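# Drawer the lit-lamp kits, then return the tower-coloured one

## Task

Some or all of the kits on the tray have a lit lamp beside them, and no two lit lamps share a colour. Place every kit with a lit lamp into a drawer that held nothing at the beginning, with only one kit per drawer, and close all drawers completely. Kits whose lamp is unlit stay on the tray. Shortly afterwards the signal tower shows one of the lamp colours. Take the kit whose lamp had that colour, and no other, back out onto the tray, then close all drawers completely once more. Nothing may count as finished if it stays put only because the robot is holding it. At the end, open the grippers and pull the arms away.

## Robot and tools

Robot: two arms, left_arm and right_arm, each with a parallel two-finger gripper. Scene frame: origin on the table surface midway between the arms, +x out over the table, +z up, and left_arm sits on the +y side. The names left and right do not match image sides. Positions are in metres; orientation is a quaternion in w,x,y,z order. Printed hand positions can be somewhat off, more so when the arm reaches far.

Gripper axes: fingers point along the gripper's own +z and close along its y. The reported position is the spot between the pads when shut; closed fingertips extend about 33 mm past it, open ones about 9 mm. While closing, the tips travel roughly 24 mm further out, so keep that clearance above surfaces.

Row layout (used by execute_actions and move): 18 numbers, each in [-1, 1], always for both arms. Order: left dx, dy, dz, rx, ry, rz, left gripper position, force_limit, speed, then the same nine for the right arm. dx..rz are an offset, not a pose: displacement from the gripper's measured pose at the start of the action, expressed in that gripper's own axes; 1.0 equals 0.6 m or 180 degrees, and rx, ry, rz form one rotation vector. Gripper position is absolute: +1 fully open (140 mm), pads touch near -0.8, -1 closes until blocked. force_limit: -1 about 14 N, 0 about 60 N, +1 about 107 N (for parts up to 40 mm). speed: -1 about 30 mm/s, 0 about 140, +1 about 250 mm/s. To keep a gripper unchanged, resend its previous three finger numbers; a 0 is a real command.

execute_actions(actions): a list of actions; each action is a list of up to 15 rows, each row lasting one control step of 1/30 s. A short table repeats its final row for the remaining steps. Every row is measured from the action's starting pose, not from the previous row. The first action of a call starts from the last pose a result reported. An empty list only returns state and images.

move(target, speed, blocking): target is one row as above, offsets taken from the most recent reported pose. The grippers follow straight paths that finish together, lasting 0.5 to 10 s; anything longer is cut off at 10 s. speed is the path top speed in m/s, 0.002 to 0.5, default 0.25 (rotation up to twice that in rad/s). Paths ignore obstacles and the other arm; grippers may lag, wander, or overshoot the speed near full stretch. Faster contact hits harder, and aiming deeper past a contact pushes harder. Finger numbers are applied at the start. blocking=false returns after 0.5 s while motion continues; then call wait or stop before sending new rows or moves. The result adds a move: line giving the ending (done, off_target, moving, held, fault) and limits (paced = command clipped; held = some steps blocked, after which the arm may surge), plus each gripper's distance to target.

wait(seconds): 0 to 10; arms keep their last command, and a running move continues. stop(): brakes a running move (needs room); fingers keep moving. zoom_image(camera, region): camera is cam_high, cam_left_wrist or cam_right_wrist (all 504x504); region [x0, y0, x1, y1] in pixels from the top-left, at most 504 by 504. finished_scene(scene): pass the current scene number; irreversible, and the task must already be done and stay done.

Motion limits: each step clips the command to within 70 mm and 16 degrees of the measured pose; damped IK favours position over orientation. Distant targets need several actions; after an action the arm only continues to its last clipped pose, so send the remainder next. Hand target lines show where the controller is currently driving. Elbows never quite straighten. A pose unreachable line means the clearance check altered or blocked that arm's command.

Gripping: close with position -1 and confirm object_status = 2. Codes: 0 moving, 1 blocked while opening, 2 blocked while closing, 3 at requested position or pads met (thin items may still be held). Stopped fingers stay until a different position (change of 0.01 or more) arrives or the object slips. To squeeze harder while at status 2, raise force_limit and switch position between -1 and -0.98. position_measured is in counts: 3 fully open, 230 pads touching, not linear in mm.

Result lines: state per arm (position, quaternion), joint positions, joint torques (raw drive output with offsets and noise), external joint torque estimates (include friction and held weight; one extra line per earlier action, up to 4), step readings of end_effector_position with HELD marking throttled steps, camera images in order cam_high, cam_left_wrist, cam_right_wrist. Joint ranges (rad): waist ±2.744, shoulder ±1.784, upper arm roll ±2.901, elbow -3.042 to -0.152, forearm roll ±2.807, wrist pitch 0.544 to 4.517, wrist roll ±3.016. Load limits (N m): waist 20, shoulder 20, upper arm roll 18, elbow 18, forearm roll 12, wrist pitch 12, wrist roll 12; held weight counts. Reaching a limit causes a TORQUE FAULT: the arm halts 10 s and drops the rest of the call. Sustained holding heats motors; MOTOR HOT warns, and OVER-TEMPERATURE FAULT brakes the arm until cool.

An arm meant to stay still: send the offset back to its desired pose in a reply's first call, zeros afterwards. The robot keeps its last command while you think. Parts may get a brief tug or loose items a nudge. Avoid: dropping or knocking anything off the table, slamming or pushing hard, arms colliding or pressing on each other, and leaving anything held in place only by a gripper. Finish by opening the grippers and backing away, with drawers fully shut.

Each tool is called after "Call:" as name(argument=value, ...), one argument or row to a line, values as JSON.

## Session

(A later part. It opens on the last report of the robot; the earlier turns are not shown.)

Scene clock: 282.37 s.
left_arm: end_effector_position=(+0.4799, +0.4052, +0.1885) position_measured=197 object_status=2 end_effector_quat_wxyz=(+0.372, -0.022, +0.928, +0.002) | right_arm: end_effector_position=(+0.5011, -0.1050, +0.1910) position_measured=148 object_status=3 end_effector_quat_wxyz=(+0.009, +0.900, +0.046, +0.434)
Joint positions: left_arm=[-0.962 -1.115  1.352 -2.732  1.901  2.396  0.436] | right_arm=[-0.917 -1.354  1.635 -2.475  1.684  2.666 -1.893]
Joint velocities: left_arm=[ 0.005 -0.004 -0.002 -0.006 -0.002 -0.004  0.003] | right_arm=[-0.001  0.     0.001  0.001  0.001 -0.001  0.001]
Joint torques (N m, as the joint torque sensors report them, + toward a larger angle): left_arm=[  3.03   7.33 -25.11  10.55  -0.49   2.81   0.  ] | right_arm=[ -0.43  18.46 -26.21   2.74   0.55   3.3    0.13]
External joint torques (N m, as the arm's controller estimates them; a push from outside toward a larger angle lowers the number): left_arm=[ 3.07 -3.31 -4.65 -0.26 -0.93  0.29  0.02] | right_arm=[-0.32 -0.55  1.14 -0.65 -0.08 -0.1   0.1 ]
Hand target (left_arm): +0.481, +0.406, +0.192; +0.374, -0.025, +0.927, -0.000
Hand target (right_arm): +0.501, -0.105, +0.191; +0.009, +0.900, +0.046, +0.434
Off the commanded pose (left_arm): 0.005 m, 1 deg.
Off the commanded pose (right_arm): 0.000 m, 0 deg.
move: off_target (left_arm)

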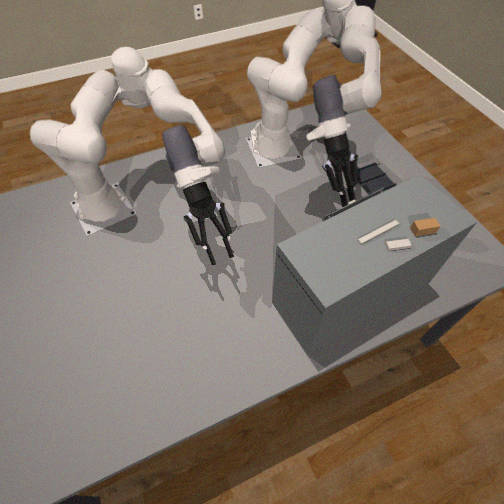

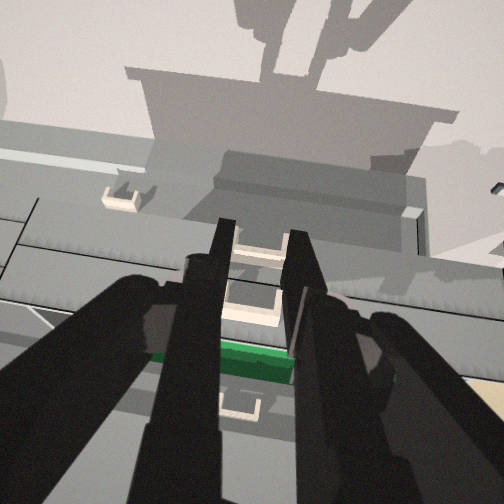

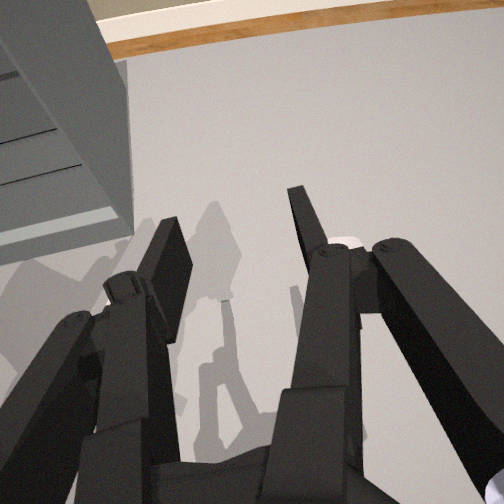

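Call:
move(
  target=[0,0,0,0,0,0,-0.15,0.2,0.2,0,0,0,0,0,0,-0.15,0.3,0],
)

Call:
move(
  target=[-0.03,0,-0.1,0,0,0,-0.15,0.2,0.2,0,0,0,0,0,0,-0.15,0.3,0],
  speed=0.1,
)

Call:
move(
  target=[-0.1,0,0,0,0.25,0,-0.15,0.2,0.2,0,0,0,0,0,0,-0.15,0.3,0],
)

Call:
move(
  target=[-0.07,0,0,0,0,0,-0.15,0.2,0.2,0,0,0,0,0,0,-0.15,0.3,0],
  speed=0.1,
)

Scene clock: 285.53 s.
left_arm: end_effector_position=(+0.4794, +0.4044, +0.1882) position_measured=148 object_status=3 end_effector_quat_wxyz=(+0.371, -0.021, +0.928, +0.001) | right_arm: end_effector_position=(+0.5011, -0.1050, +0.1910) position_measured=148 object_status=3 end_effector_quat_wxyz=(+0.009, +0.900, +0.046, +0.434)
Joint positions: left_arm=[-0.962 -1.115  1.351 -2.733  1.901  2.396  0.437] | right_arm=[-0.917 -1.354  1.635 -2.475  1.684  2.666 -1.893]
Joint velocities: left_arm=[ 0.001 -0.001  0.    -0.    -0.    -0.    -0.   ] | right_arm=[ 0.     0.001 -0.001 -0.001 -0.001 -0.001 -0.   ]
Joint torques (N m, as the joint torque sensors report them, + toward a larger angle): left_arm=[  0.89   8.84 -21.06  10.89   0.4    2.53   0.04] | right_arm=[ -0.54  18.84 -26.22   2.67   0.59   3.31   0.1 ]
External joint torques (N m, as the arm's controller estimates them; a push from outside toward a larger angle lowers the number): left_arm=[ 0.89 -1.72 -0.63  0.09 -0.04  0.01  0.06] | right_arm=[-0.54 -0.16  1.17 -0.76 -0.05 -0.1   0.08]
Hand target (left_arm): +0.480, +0.405, +0.188; +0.372, -0.022, +0.928, +0.002
Hand target (right_arm): +0.501, -0.105, +0.191; +0.009, +0.900, +0.046, +0.434
Off the commanded pose (left_arm): 0.001 m, 0 deg.
Off the commanded pose (right_arm): 0.000 m, 0 deg.
move: done

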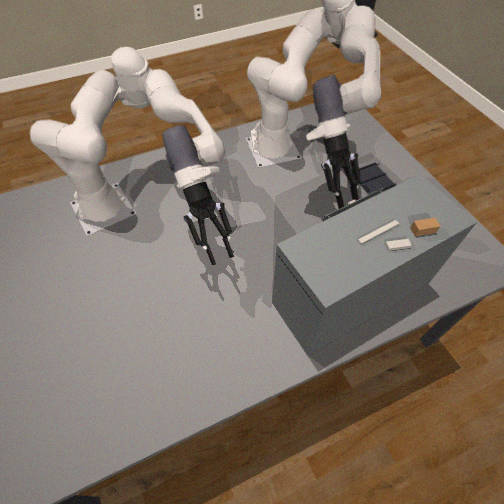

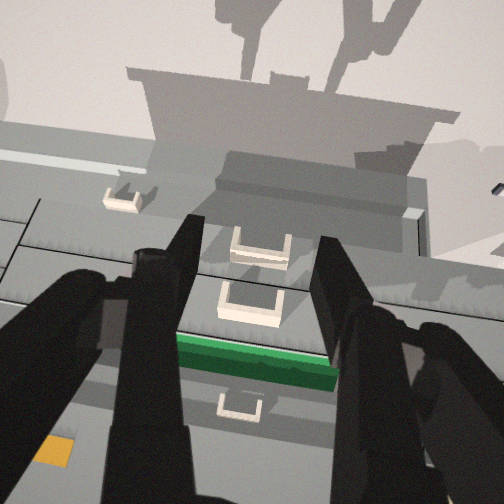

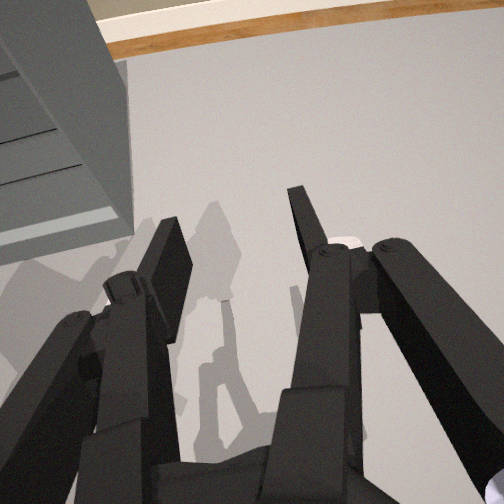

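Scene clock: 286.73 s.
left_arm: end_effector_position=(+0.4521, +0.4049, +0.2453) position_measured=148 object_status=3 end_effector_quat_wxyz=(+0.372, -0.027, +0.928, -0.002) | right_arm: end_effector_position=(+0.5011, -0.1050, +0.1910) position_measured=148 object_status=3 end_effector_quat_wxyz=(+0.009, +0.900, +0.046, +0.434)
Joint positions: left_arm=[-0.797 -1.161  1.124 -2.796  1.646  2.366  0.57 ] | right_arm=[-0.917 -1.354  1.635 -2.475  1.684  2.666 -1.893]
Joint velocities: left_arm=[ 0.003 -0.001 -0.001 -0.002 -0.01  -0.002  0.04 ] | right_arm=[ 0.001  0.001 -0.     0.002  0.001  0.     0.   ]
Joint torques (N m, as the joint torque sensors report them, + toward a larger angle): left_arm=[  2.37   7.8  -20.63  12.04  -0.62   2.38   0.21] | right_arm=[ -0.51  18.78 -26.33   2.69   0.54   3.34   0.12]
External joint torques (N m, as the arm's controller estimates them; a push from outside toward a larger angle lowers the number): left_arm=[ 2.32 -0.75 -2.26 -2.05 -1.19 -0.35  0.23] | right_arm=[-0.61 -0.22  1.04 -0.82 -0.09 -0.08  0.09]
Hand target (left_arm): +0.451, +0.405, +0.244; +0.370, -0.022, +0.929, +0.001
Hand target (right_arm): +0.501, -0.105, +0.191; +0.009, +0.900, +0.046, +0.434
Off the commanded pose (left_arm): 0.002 m, 1 deg.
Off the commanded pose (right_arm): 0.000 m, 0 deg.
move: done

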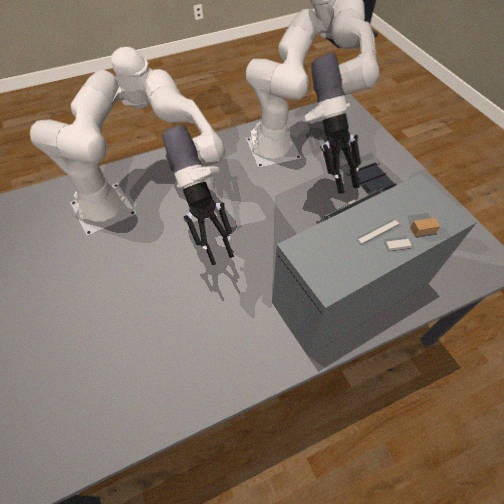

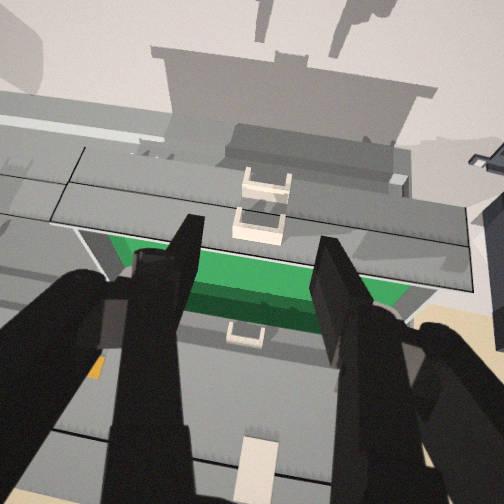

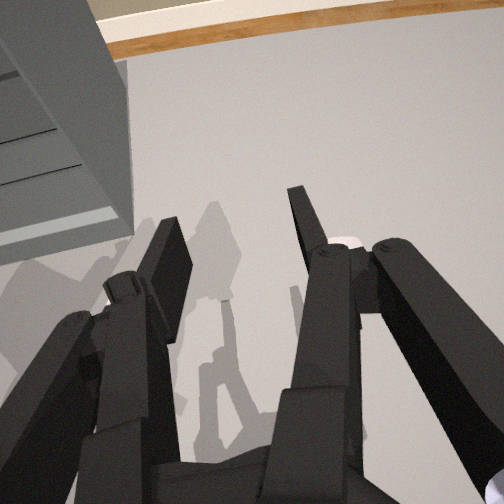

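Scene clock: 289.10 s.
left_arm: end_effector_position=(+0.4954, +0.4041, +0.2896) position_measured=148 object_status=3 end_effector_quat_wxyz=(-0.007, -0.027, +1.000, -0.011) | right_arm: end_effector_position=(+0.5011, -0.1050, +0.1910) position_measured=148 object_status=3 end_effector_quat_wxyz=(+0.009, +0.900, +0.046, +0.434)
Joint positions: left_arm=[-1.565 -0.838  1.342 -1.844  0.783  1.588  1.036] | right_arm=[-0.917 -1.354  1.635 -2.475  1.684  2.666 -1.893]
Joint velocities: left_arm=[-0.002 -0.006 -0.001  0.001 -0.    -0.014  0.017] | right_arm=[-0.    -0.002 -0.     0.     0.     0.    -0.   ]
Joint torques (N m, as the joint torque sensors report them, + toward a larger angle): left_arm=[ -0.75  18.19 -23.84  17.34   0.03   1.96   0.28] | right_arm=[ -0.35  18.72 -26.42   2.74   0.56   3.33   0.12]
External joint torques (N m, as the arm's controller estimates them; a push from outside toward a larger angle lowers the number): left_arm=[-0.71 -2.81 -0.39  0.94 -0.7  -0.5   0.28] | right_arm=[-0.37 -0.22  0.96 -0.71 -0.07 -0.1   0.1 ]
Hand target (left_arm): +0.494, +0.404, +0.289; -0.010, -0.022, +1.000, -0.012
Hand target (right_arm): +0.501, -0.105, +0.191; +0.009, +0.900, +0.046, +0.434
Off the commanded pose (left_arm): 0.005 m, 1 deg.
Off the commanded pose (right_arm): 0.000 m, 0 deg.
move: off_target (left_arm)

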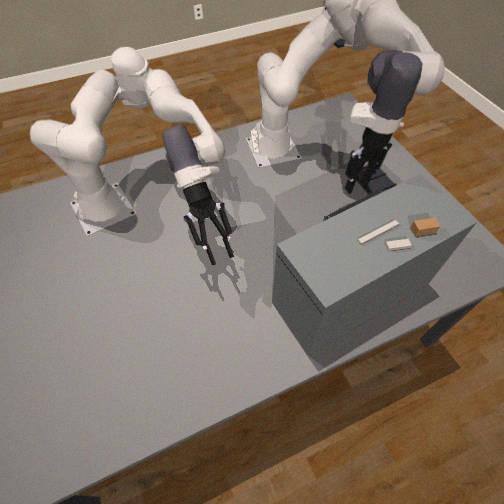

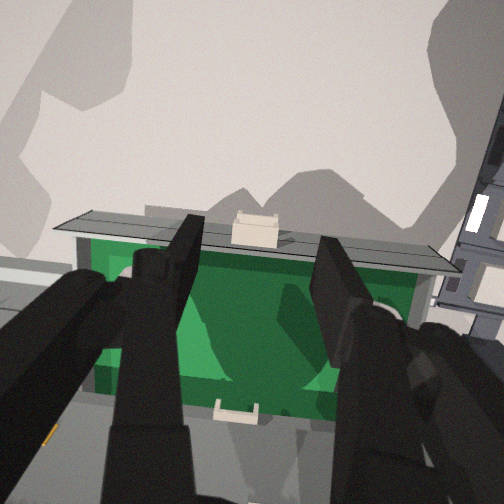

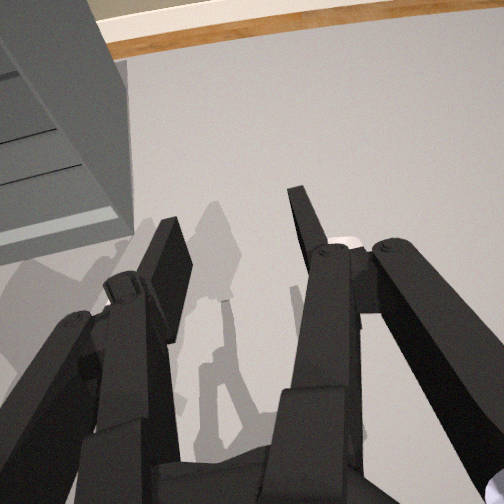

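Scene clock: 289.90 s.
left_arm: end_effector_position=(+0.5368, +0.4036, +0.2896) position_measured=148 object_status=3 end_effector_quat_wxyz=(-0.006, -0.031, +0.999, -0.016) | right_arm: end_effector_position=(+0.5011, -0.1050, +0.1910) position_measured=148 object_status=3 end_effector_quat_wxyz=(+0.009, +0.900, +0.046, +0.434)
Joint positions: left_arm=[-1.725 -0.833  1.465 -1.688  0.794  1.576  1.061] | right_arm=[-0.917 -1.354  1.635 -2.475  1.684  2.666 -1.893]
Joint velocities: left_arm=[-0.008 -0.001  0.009  0.012 -0.    -0.01   0.021] | right_arm=[-0.001  0.    -0.    -0.    -0.    -0.    -0.   ]
Joint torques (N m, as the joint torque sensors report them, + toward a larger angle): left_arm=[ -0.87  24.99 -24.1   17.95   1.66   1.91   0.29] | right_arm=[ -0.33  18.63 -26.3    2.94   0.54   3.32   0.11]
External joint torques (N m, as the arm's controller estimates them; a push from outside toward a larger angle lowers the number): left_arm=[-0.91 -1.22 -0.61  1.98  0.94 -0.53  0.3 ] | right_arm=[-0.26 -0.38  1.06 -0.4  -0.1  -0.09  0.09]
Hand target (left_arm): +0.537, +0.406, +0.289; -0.006, -0.027, +1.000, -0.012
Hand target (right_arm): +0.501, -0.105, +0.191; +0.009, +0.900, +0.046, +0.434
Off the commanded pose (left_arm): 0.003 m, 1 deg.
Off the commanded pose (right_arm): 0.000 m, 0 deg.
move: done

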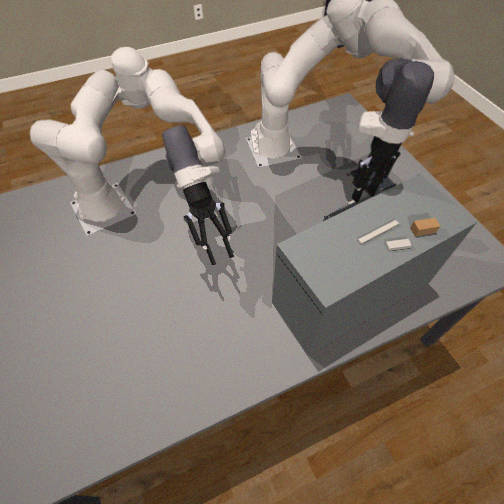

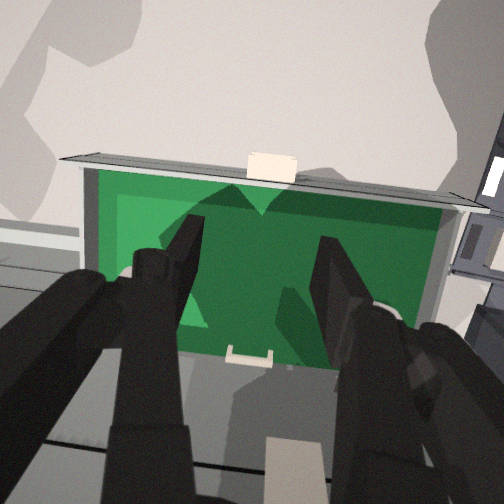

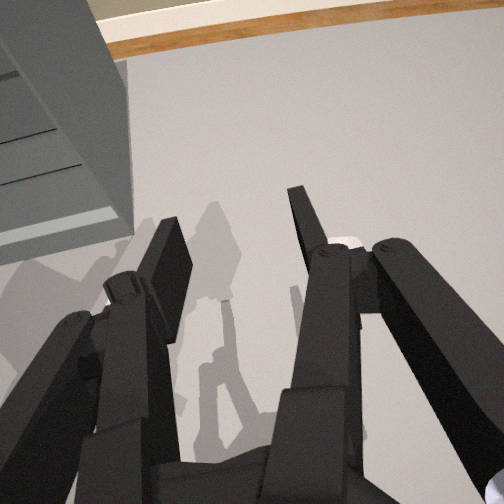

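Call:
move(
  target=[0.11,0.46,0.03,0,0,0.012,0.25,0.2,0.2,0,0,0,0,0,0,-0.15,0.3,0],
)

Call:
move(
  target=[0,0,0.28,-0.008,0,0,0.25,0.2,0.2,0,0,0,0,0,0,-0.15,0.3,0],
)

Scene clock: 293.83 s.
left_arm: end_effector_position=(+0.4528, +0.6770, +0.2582) position_measured=98 object_status=3 end_effector_quat_wxyz=(-0.011, -0.022, +1.000, -0.015) | right_arm: end_effector_position=(+0.5011, -0.1050, +0.1910) position_measured=148 object_status=3 end_effector_quat_wxyz=(+0.009, +0.900, +0.046, +0.434)
Joint positions: left_arm=[-1.296 -1.02   1.416 -1.696  0.973  1.486  1.478] | right_arm=[-0.917 -1.354  1.635 -2.475  1.684  2.666 -1.893]
Joint velocities: left_arm=[ 0.     0.     0.001 -0.001 -0.001 -0.     0.033] | right_arm=[-0.003  0.    -0.001 -0.002 -0.002 -0.001  0.   ]
Joint torques (N m, as the joint torque sensors report them, + toward a larger angle): left_arm=[ -1.25  27.73 -28.33  12.98   1.32   1.94   0.3 ] | right_arm=[ -0.38  18.92 -26.16   2.81   0.53   3.32   0.1 ]
External joint torques (N m, as the arm's controller estimates them; a push from outside toward a larger angle lowers the number): left_arm=[-1.26 -2.24 -1.51  0.85  0.59 -0.42  0.3 ] | right_arm=[-0.22 -0.1   1.22 -0.49 -0.1  -0.09  0.08]
Hand target (left_arm): +0.453, +0.678, +0.259; -0.011, -0.015, +1.000, -0.013
Hand target (right_arm): +0.501, -0.105, +0.191; +0.009, +0.900, +0.046, +0.434
Off the commanded pose (left_arm): 0.006 m, 1 deg.
Off the commanded pose (right_arm): 0.000 m, 0 deg.
move: off_target (left_arm)

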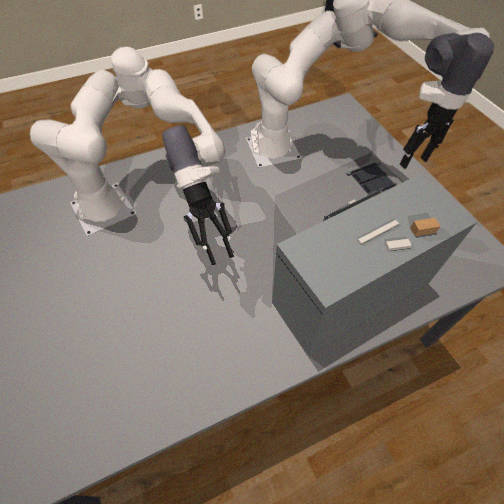

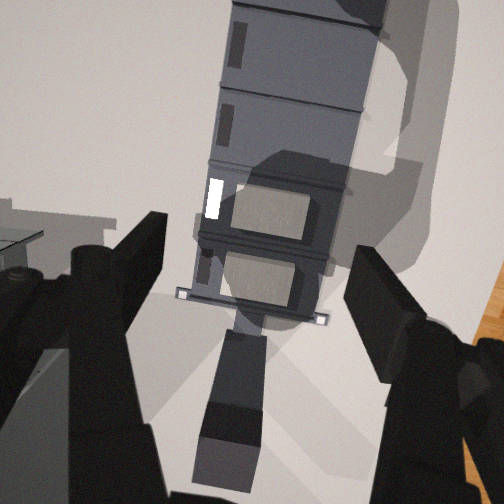

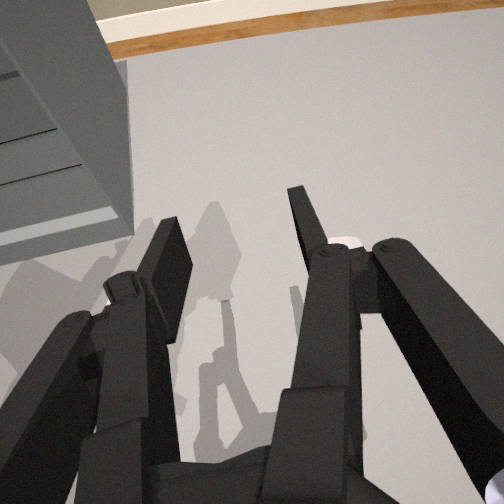

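Scene clock: 295.20 s.
left_arm: end_effector_position=(+0.4489, +0.6721, +0.0909) position_measured=98 object_status=3 end_effector_quat_wxyz=(-0.012, -0.019, +1.000, -0.002) | right_arm: end_effector_position=(+0.5011, -0.1050, +0.1910) position_measured=148 object_status=3 end_effector_quat_wxyz=(+0.009, +0.900, +0.046, +0.434)
Joint positions: left_arm=[-1.277 -1.158  1.63  -1.929  1.19   1.74   1.384] | right_arm=[-0.917 -1.354  1.635 -2.475  1.684  2.666 -1.893]
Joint velocities: left_arm=[ 0.     0.     0.002  0.001  0.001  0.012 -0.017] | right_arm=[ 0.    -0.002  0.001  0.     0.    -0.    -0.   ]
Joint torques (N m, as the joint torque sensors report them, + toward a larger angle): left_arm=[ -1.41  28.66 -30.02   8.12   1.74   2.76   0.05] | right_arm=[ -0.49  18.7  -26.32   2.66   0.53   3.29   0.12]
External joint torques (N m, as the arm's controller estimates them; a push from outside toward a larger angle lowers the number): left_arm=[-1.47 -1.85 -0.77 -1.58  0.96  0.4   0.05] | right_arm=[-0.51 -0.26  1.04 -0.81 -0.1  -0.13  0.09]
Hand target (left_arm): +0.450, +0.671, +0.090; -0.011, -0.021, +1.000, -0.000
Hand target (right_arm): +0.501, -0.105, +0.191; +0.009, +0.900, +0.046, +0.434
Off the commanded pose (left_arm): 0.001 m, 0 deg.
Off the commanded pose (right_arm): 0.000 m, 0 deg.
move: done

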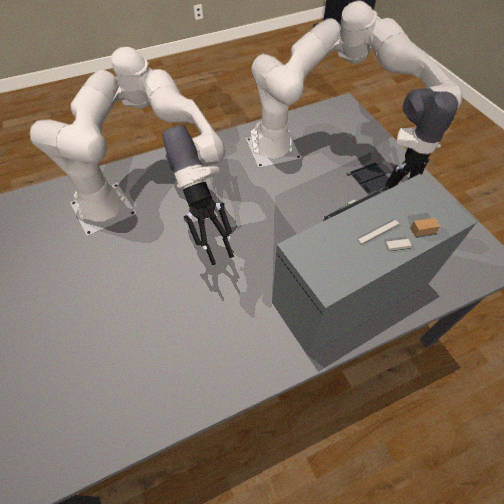

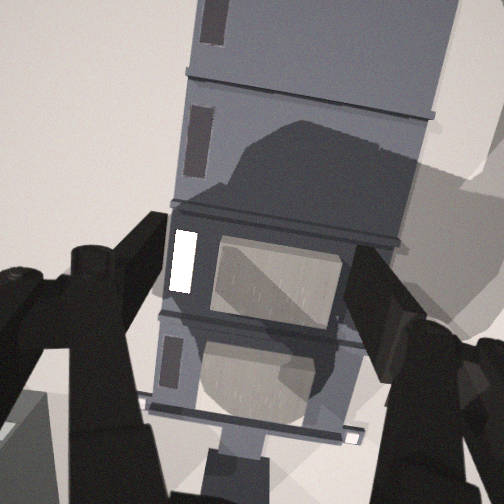

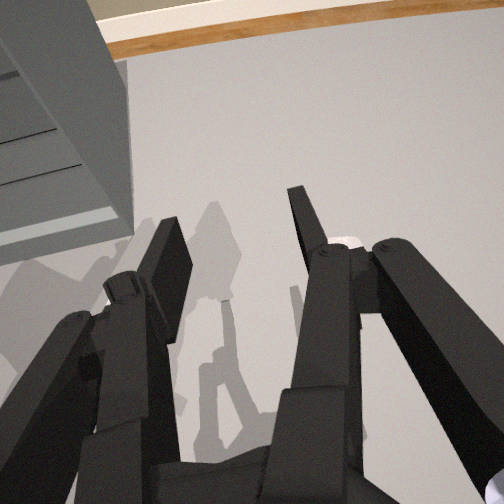

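Call:
move(
  target=[-0.023,0.023,0.015,0,-0.008,0,0.25,0.2,0.2,0,0,0,0,0,0,-0.15,0.3,0],
  speed=0.05,
)

Call:
move(
  target=[0,0,0.06,0,0,0,0.25,0.2,0.2,0,0,0,0,0,0,-0.15,0.3,0],
  speed=0.05,
)

Call:
move(
  target=[0,0,0,0,0,0,-1,0.2,0.2,0,0,0,0,0,0,-0.15,0.3,0],
)

Scene clock: 298.10 s.
left_arm: end_effector_position=(+0.4597, +0.6851, +0.0817) position_measured=98 object_status=3 end_effector_quat_wxyz=(-0.002, -0.023, +1.000, -0.004) | right_arm: end_effector_position=(+0.5011, -0.1050, +0.1910) position_measured=148 object_status=3 end_effector_quat_wxyz=(+0.009, +0.900, +0.046, +0.434)
Joint positions: left_arm=[-1.296 -1.181  1.654 -1.892  1.213  1.762  1.396] | right_arm=[-0.917 -1.354  1.635 -2.475  1.684  2.666 -1.893]
Joint velocities: left_arm=[-0.002 -0.002  0.001  0.001  0.005  0.005  0.015] | right_arm=[-0.001  0.001 -0.001 -0.001  0.     0.    -0.   ]
Joint torques (N m, as the joint torque sensors report them, + toward a larger angle): left_arm=[ -0.96  27.53 -30.08  10.16   1.65   2.82   0.24] | right_arm=[ -0.29  18.65 -26.23   2.78   0.58   3.33   0.11]
External joint torques (N m, as the arm's controller estimates them; a push from outside toward a larger angle lowers the number): left_arm=[-1.2  -4.31 -0.58  0.86  0.87  0.42  0.24] | right_arm=[-0.18 -0.37  1.15 -0.54 -0.06 -0.09  0.09]
Hand target (left_arm): +0.462, +0.686, +0.081; +0.000, -0.019, +1.000, -0.002
Hand target (right_arm): +0.501, -0.105, +0.191; +0.009, +0.900, +0.046, +0.434
Off the commanded pose (left_arm): 0.003 m, 1 deg.
Off the commanded pose (right_arm): 0.000 m, 0 deg.
move: done

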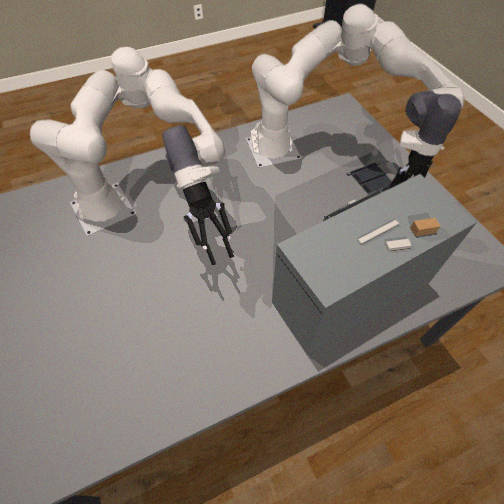

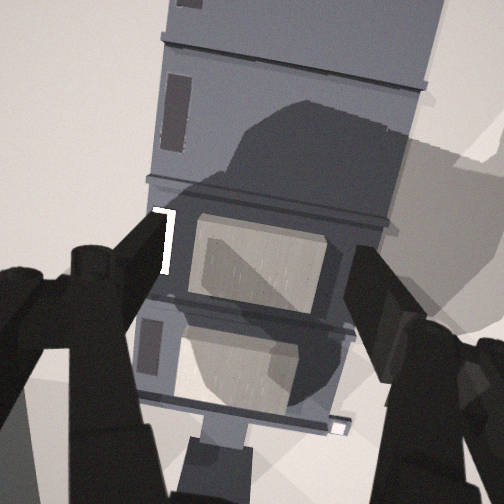

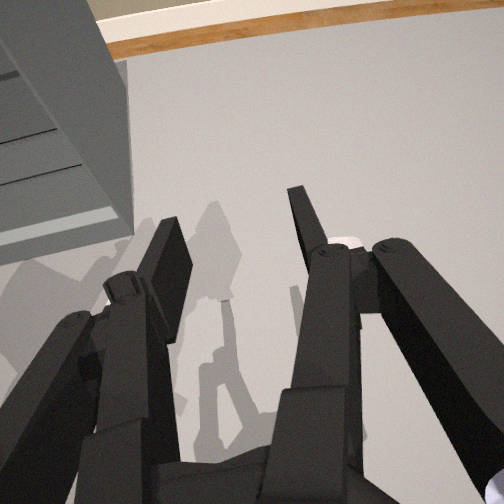

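Scene clock: 299.13 s.
left_arm: end_effector_position=(+0.4579, +0.6859, +0.0468) position_measured=98 object_status=3 end_effector_quat_wxyz=(-0.004, -0.023, +1.000, -0.005) | right_arm: end_effector_position=(+0.5011, -0.1050, +0.1910) position_measured=148 object_status=3 end_effector_quat_wxyz=(+0.009, +0.900, +0.046, +0.434)
Joint positions: left_arm=[-1.308 -1.209  1.712 -1.902  1.255  1.807  1.388] | right_arm=[-0.917 -1.354  1.635 -2.475  1.684  2.666 -1.893]
Joint velocities: left_arm=[-0.002 -0.001  0.001 -0.001  0.004  0.013 -0.006] | right_arm=[ 0.    -0.     0.001 -0.     0.001 -0.001  0.001]
Joint torques (N m, as the joint torque sensors report them, + toward a larger angle): left_arm=[ -1.96  29.7  -28.95   6.42   1.7    2.85   0.02] | right_arm=[ -0.57  18.84 -26.23   2.92   0.58   3.36   0.12]
External joint torques (N m, as the arm's controller estimates them; a push from outside toward a larger angle lowers the number): left_arm=[-1.92 -2.83  0.76 -1.98  0.94  0.46  0.02] | right_arm=[-0.51 -0.15  1.09 -0.44 -0.06 -0.05  0.09]
Hand target (left_arm): +0.460, +0.684, +0.046; -0.002, -0.023, +1.000, -0.003
Hand target (right_arm): +0.501, -0.105, +0.191; +0.009, +0.900, +0.046, +0.434
Off the commanded pose (left_arm): 0.002 m, 0 deg.
Off the commanded pose (right_arm): 0.000 m, 0 deg.
move: done

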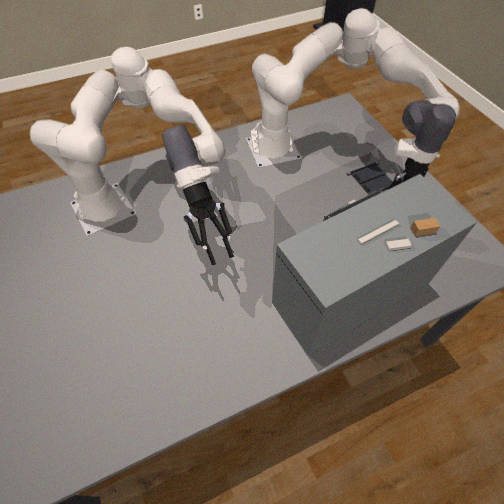

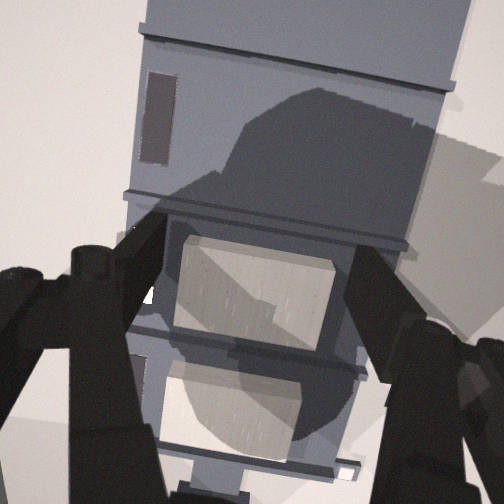

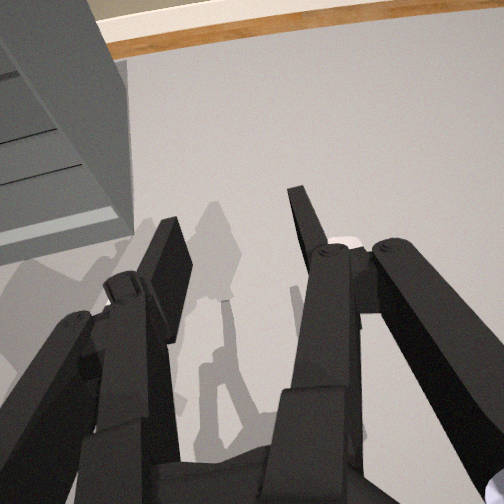

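Scene clock: 299.63 s.
left_arm: end_effector_position=(+0.4583, +0.6859, +0.0476) position_measured=134 object_status=2 end_effector_quat_wxyz=(-0.003, -0.023, +1.000, -0.004) | right_arm: end_effector_position=(+0.5011, -0.1050, +0.1910) position_measured=148 object_status=3 end_effector_quat_wxyz=(+0.009, +0.900, +0.046, +0.434)
Joint positions: left_arm=[-1.308 -1.209  1.711 -1.902  1.255  1.807  1.388] | right_arm=[-0.917 -1.354  1.635 -2.475  1.684  2.666 -1.893]
Joint velocities: left_arm=[ 0.002  0.001 -0.001 -0.001 -0.     0.     0.   ] | right_arm=[-0.    -0.     0.001  0.001  0.     0.     0.001]
Joint torques (N m, as the joint torque sensors report them, + toward a larger angle): left_arm=[  0.83  29.33 -30.73   8.67   0.77   2.39   0.04] | right_arm=[ -0.42  18.94 -26.2    2.72   0.52   3.32   0.13]
External joint torques (N m, as the arm's controller estimates them; a push from outside toward a larger angle lowers the number): left_arm=[ 0.82 -3.34 -0.86  0.15 -0.01 -0.03  0.04] | right_arm=[-0.38 -0.06  1.11 -0.69 -0.11 -0.08  0.1 ]
Hand target (left_arm): +0.458, +0.686, +0.047; -0.004, -0.023, +1.000, -0.005
Hand target (right_arm): +0.501, -0.105, +0.191; +0.009, +0.900, +0.046, +0.434
Off the commanded pose (left_arm): 0.001 m, 0 deg.
Off the commanded pose (right_arm): 0.000 m, 0 deg.
move: done

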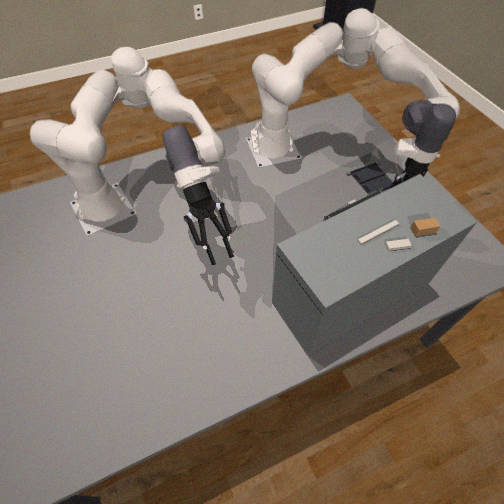

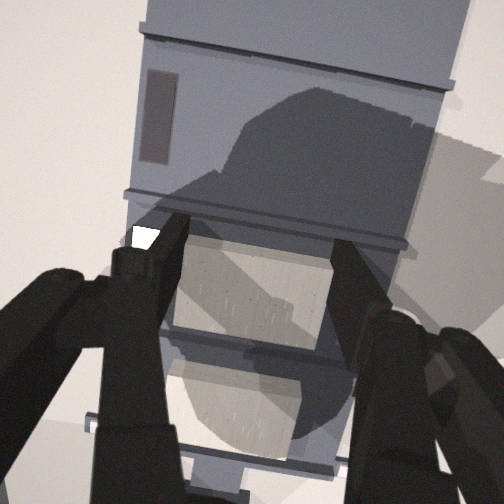

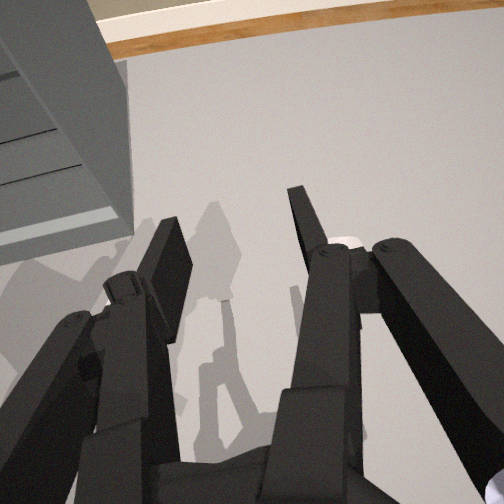

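Call:
move(
  target=[0,0,-0.4,0,0,0,-1,0.2,0.2,0,0,0,0,0,0,-0.15,0.3,0],
  speed=0.2,
)

Call:
move(
  target=[-0.15,-0.463,0,0,0,0,-1,0.2,0.2,0,0,0,0,0,0,-0.15,0.3,0],
  speed=0.2,
)

Scene clock: 308.03 s.
left_arm: end_effector_position=(+0.4586, +0.6917, +0.2878) position_measured=134 object_status=2 end_effector_quat_wxyz=(-0.002, -0.029, +1.000, -0.004) | right_arm: end_effector_position=(+0.5011, -0.1050, +0.1910) position_measured=148 object_status=3 end_effector_quat_wxyz=(+0.009, +0.900, +0.046, +0.434)
Joint positions: left_arm=[-1.317 -0.991  1.403 -1.62   0.971  1.453  1.499] | right_arm=[-0.917 -1.354  1.635 -2.475  1.684  2.666 -1.893]
Joint velocities: left_arm=[-0.002 -0.001 -0.     0.    -0.    -0.014  0.013] | right_arm=[ 0.001  0.     0.001  0.001  0.    -0.    -0.002]
Joint torques (N m, as the joint torque sensors report them, + toward a larger angle): left_arm=[ -1.03  27.73 -27.76  13.56  -0.41   2.03   0.28] | right_arm=[ -0.47  18.5  -26.32   2.74   0.55   3.33   0.11]
External joint torques (N m, as the arm's controller estimates them; a push from outside toward a larger angle lowers the number): left_arm=[-1.13 -2.87 -1.75  1.22 -1.21 -0.37  0.28] | right_arm=[-0.52 -0.47  0.94 -0.73 -0.07 -0.07  0.09]
Hand target (left_arm): +0.458, +0.690, +0.288; -0.003, -0.024, +1.000, -0.007
Hand target (right_arm): +0.501, -0.105, +0.191; +0.009, +0.900, +0.046, +0.434
Off the commanded pose (left_arm): 0.004 m, 1 deg.
Off the commanded pose (right_arm): 0.000 m, 0 deg.
move: off_target (left_arm)

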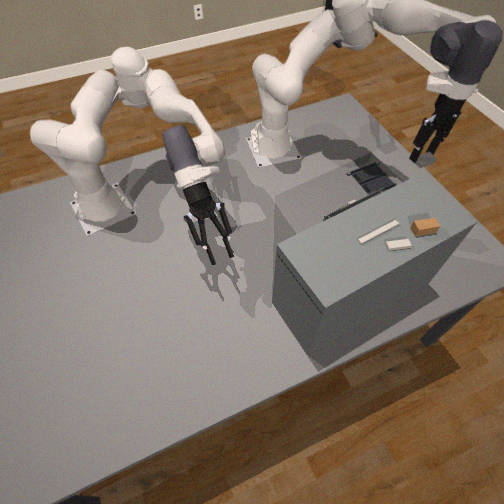

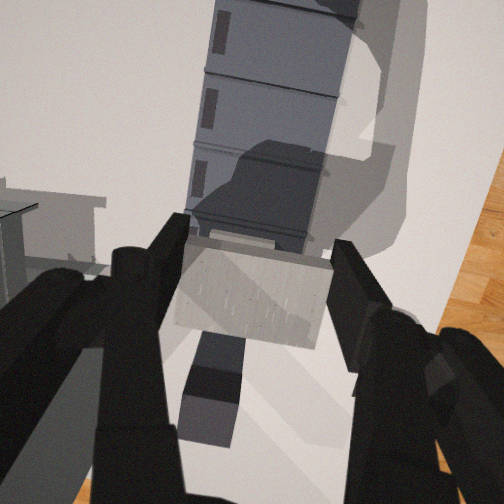

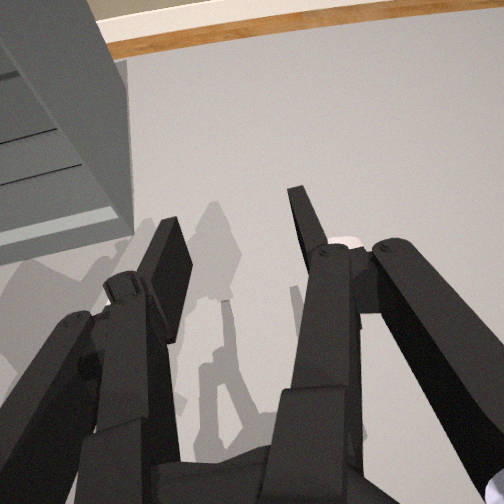

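Scene clock: 310.20 s.
left_arm: end_effector_position=(+0.5617, +0.4172, +0.2955) position_measured=134 object_status=2 end_effector_quat_wxyz=(+0.002, -0.020, +1.000, -0.004) | right_arm: end_effector_position=(+0.5011, -0.1050, +0.1910) position_measured=148 object_status=3 end_effector_quat_wxyz=(+0.009, +0.900, +0.046, +0.434)
Joint positions: left_arm=[-1.808 -0.849  1.511 -1.586  0.842  1.543  1.109] | right_arm=[-0.917 -1.354  1.635 -2.475  1.684  2.666 -1.893]
Joint velocities: left_arm=[-0.001 -0.     0.001  0.002 -0.001  0.001 -0.029] | right_arm=[-0.     0.001  0.001 -0.    -0.001  0.001  0.001]
Joint torques (N m, as the joint torque sensors report them, + toward a larger angle): left_arm=[ -0.92  27.72 -25.21  16.58  -0.23   2.88  -0.12] | right_arm=[ -0.38  18.85 -26.27   2.65   0.55   3.33   0.1 ]
External joint torques (N m, as the arm's controller estimates them; a push from outside toward a larger angle lowers the number): left_arm=[-0.95 -1.82 -1.7   1.16 -1.03  0.42 -0.12] | right_arm=[-0.38 -0.17  1.06 -0.75 -0.08 -0.08  0.07]
Hand target (left_arm): +0.563, +0.416, +0.297; +0.003, -0.027, +1.000, -0.006
Hand target (right_arm): +0.501, -0.105, +0.191; +0.009, +0.900, +0.046, +0.434
Off the commanded pose (left_arm): 0.007 m, 1 deg.
Off the commanded pose (right_arm): 0.000 m, 0 deg.
move: off_target (left_arm)

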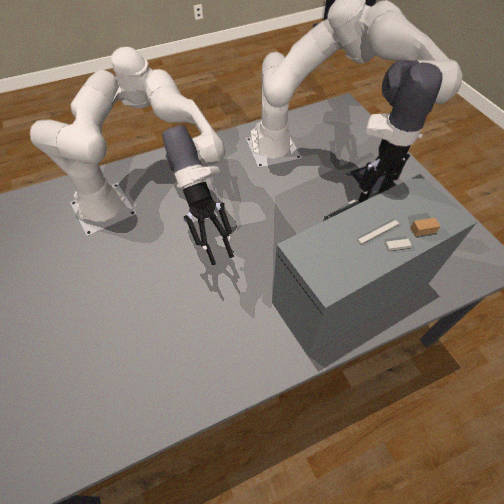

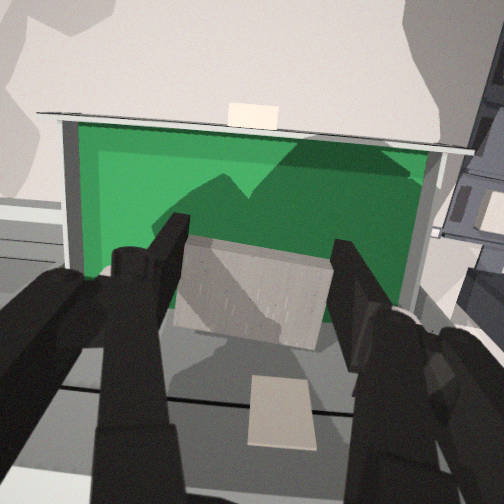

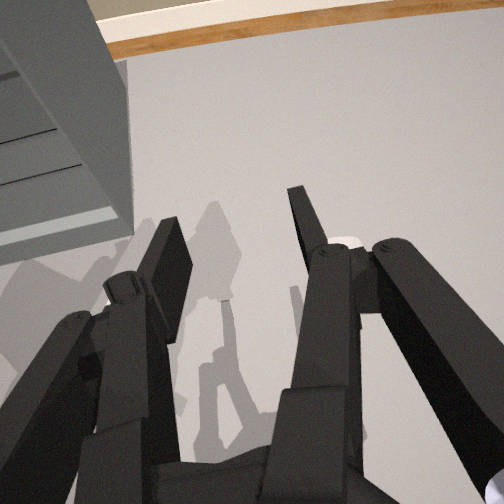

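Call:
move(
  target=[0.017,-0.015,0.05,0,0,0,-1,0.2,0.2,0,0,0,0,0,0,-0.15,0.3,0],
  speed=0.04,
)

Call:
move(
  target=[0,0,0.03,0,0,0,-1,0.2,0.2,0,0,0,0,0,0,-0.15,0.3,0],
  speed=0.02,
)

Scene clock: 312.87 s.
left_arm: end_effector_position=(+0.5507, +0.4055, +0.2663) position_measured=134 object_status=2 end_effector_quat_wxyz=(-0.000, -0.015, +1.000, -0.004) | right_arm: end_effector_position=(+0.5011, -0.1050, +0.1910) position_measured=148 object_status=3 end_effector_quat_wxyz=(+0.009, +0.900, +0.046, +0.434)
Joint positions: left_arm=[-1.768 -0.857  1.511 -1.692  0.847  1.609  1.079] | right_arm=[-0.917 -1.354  1.635 -2.475  1.684  2.666 -1.893]
Joint velocities: left_arm=[ 0.004 -0.     0.001 -0.004 -0.     0.019 -0.011] | right_arm=[ 0.002  0.001  0.001  0.002 -0.001 -0.    -0.002]
Joint torques (N m, as the joint torque sensors report them, + toward a larger angle): left_arm=[  1.66  25.86 -24.65  13.86   1.54   2.89  -0.01] | right_arm=[ -0.55  18.67 -26.4    2.93   0.59   3.29   0.12]
External joint torques (N m, as the arm's controller estimates them; a push from outside toward a larger angle lowers the number): left_arm=[ 1.67 -1.96 -0.6  -1.81  0.76  0.45 -0.01] | right_arm=[-0.76 -0.34  0.92 -0.66 -0.04 -0.12  0.09]
Hand target (left_arm): +0.552, +0.407, +0.266; +0.002, -0.020, +1.000, -0.004
Hand target (right_arm): +0.501, -0.105, +0.191; +0.009, +0.900, +0.046, +0.434
Off the commanded pose (left_arm): 0.003 m, 1 deg.
Off the commanded pose (right_arm): 0.000 m, 0 deg.
move: done

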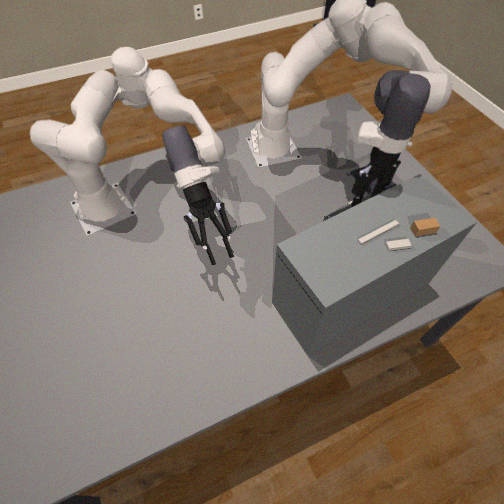

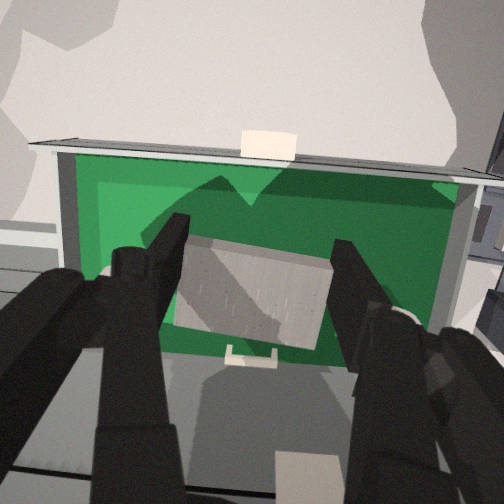

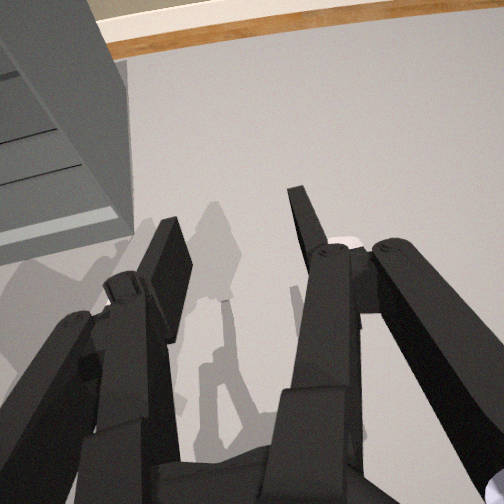

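Scene clock: 314.03 s.
left_arm: end_effector_position=(+0.5495, +0.4033, +0.2492) position_measured=134 object_status=2 end_effector_quat_wxyz=(-0.003, -0.012, +1.000, -0.005) | right_arm: end_effector_position=(+0.5011, -0.1050, +0.1910) position_measured=148 object_status=3 end_effector_quat_wxyz=(+0.009, +0.900, +0.046, +0.434)
Joint positions: left_arm=[-1.765 -0.862  1.531 -1.724  0.853  1.641  1.076] | right_arm=[-0.917 -1.354  1.635 -2.475  1.684  2.666 -1.893]
Joint velocities: left_arm=[ 0.     0.001  0.003 -0.001 -0.001  0.014 -0.002] | right_arm=[-0.001  0.    -0.001  0.001  0.     0.    -0.   ]
Joint torques (N m, as the joint torque sensors report them, + toward a larger angle): left_arm=[  1.61  25.21 -25.03  14.3    1.58   2.82  -0.14] | right_arm=[ -0.53  18.73 -26.26   2.59   0.57   3.3    0.12]
External joint torques (N m, as the arm's controller estimates them; a push from outside toward a larger angle lowers the number): left_arm=[ 1.86 -2.73 -0.52 -1.35  0.82  0.37 -0.14] | right_arm=[-0.47 -0.26  1.11 -0.82 -0.06 -0.12  0.1 ]
Hand target (left_arm): +0.551, +0.405, +0.248; -0.000, -0.015, +1.000, -0.004
Hand target (right_arm): +0.501, -0.105, +0.191; +0.009, +0.900, +0.046, +0.434
Off the commanded pose (left_arm): 0.003 m, 0 deg.
Off the commanded pose (right_arm): 0.000 m, 0 deg.
move: done

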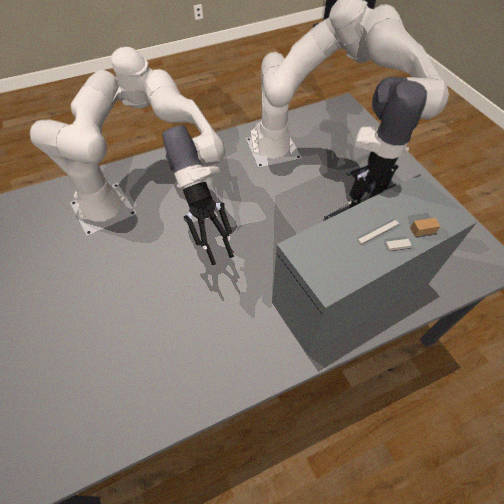

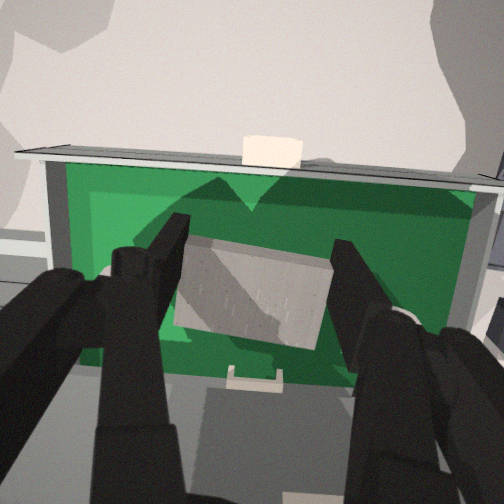

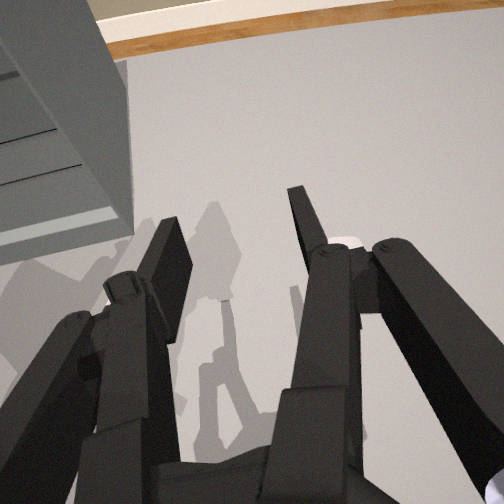

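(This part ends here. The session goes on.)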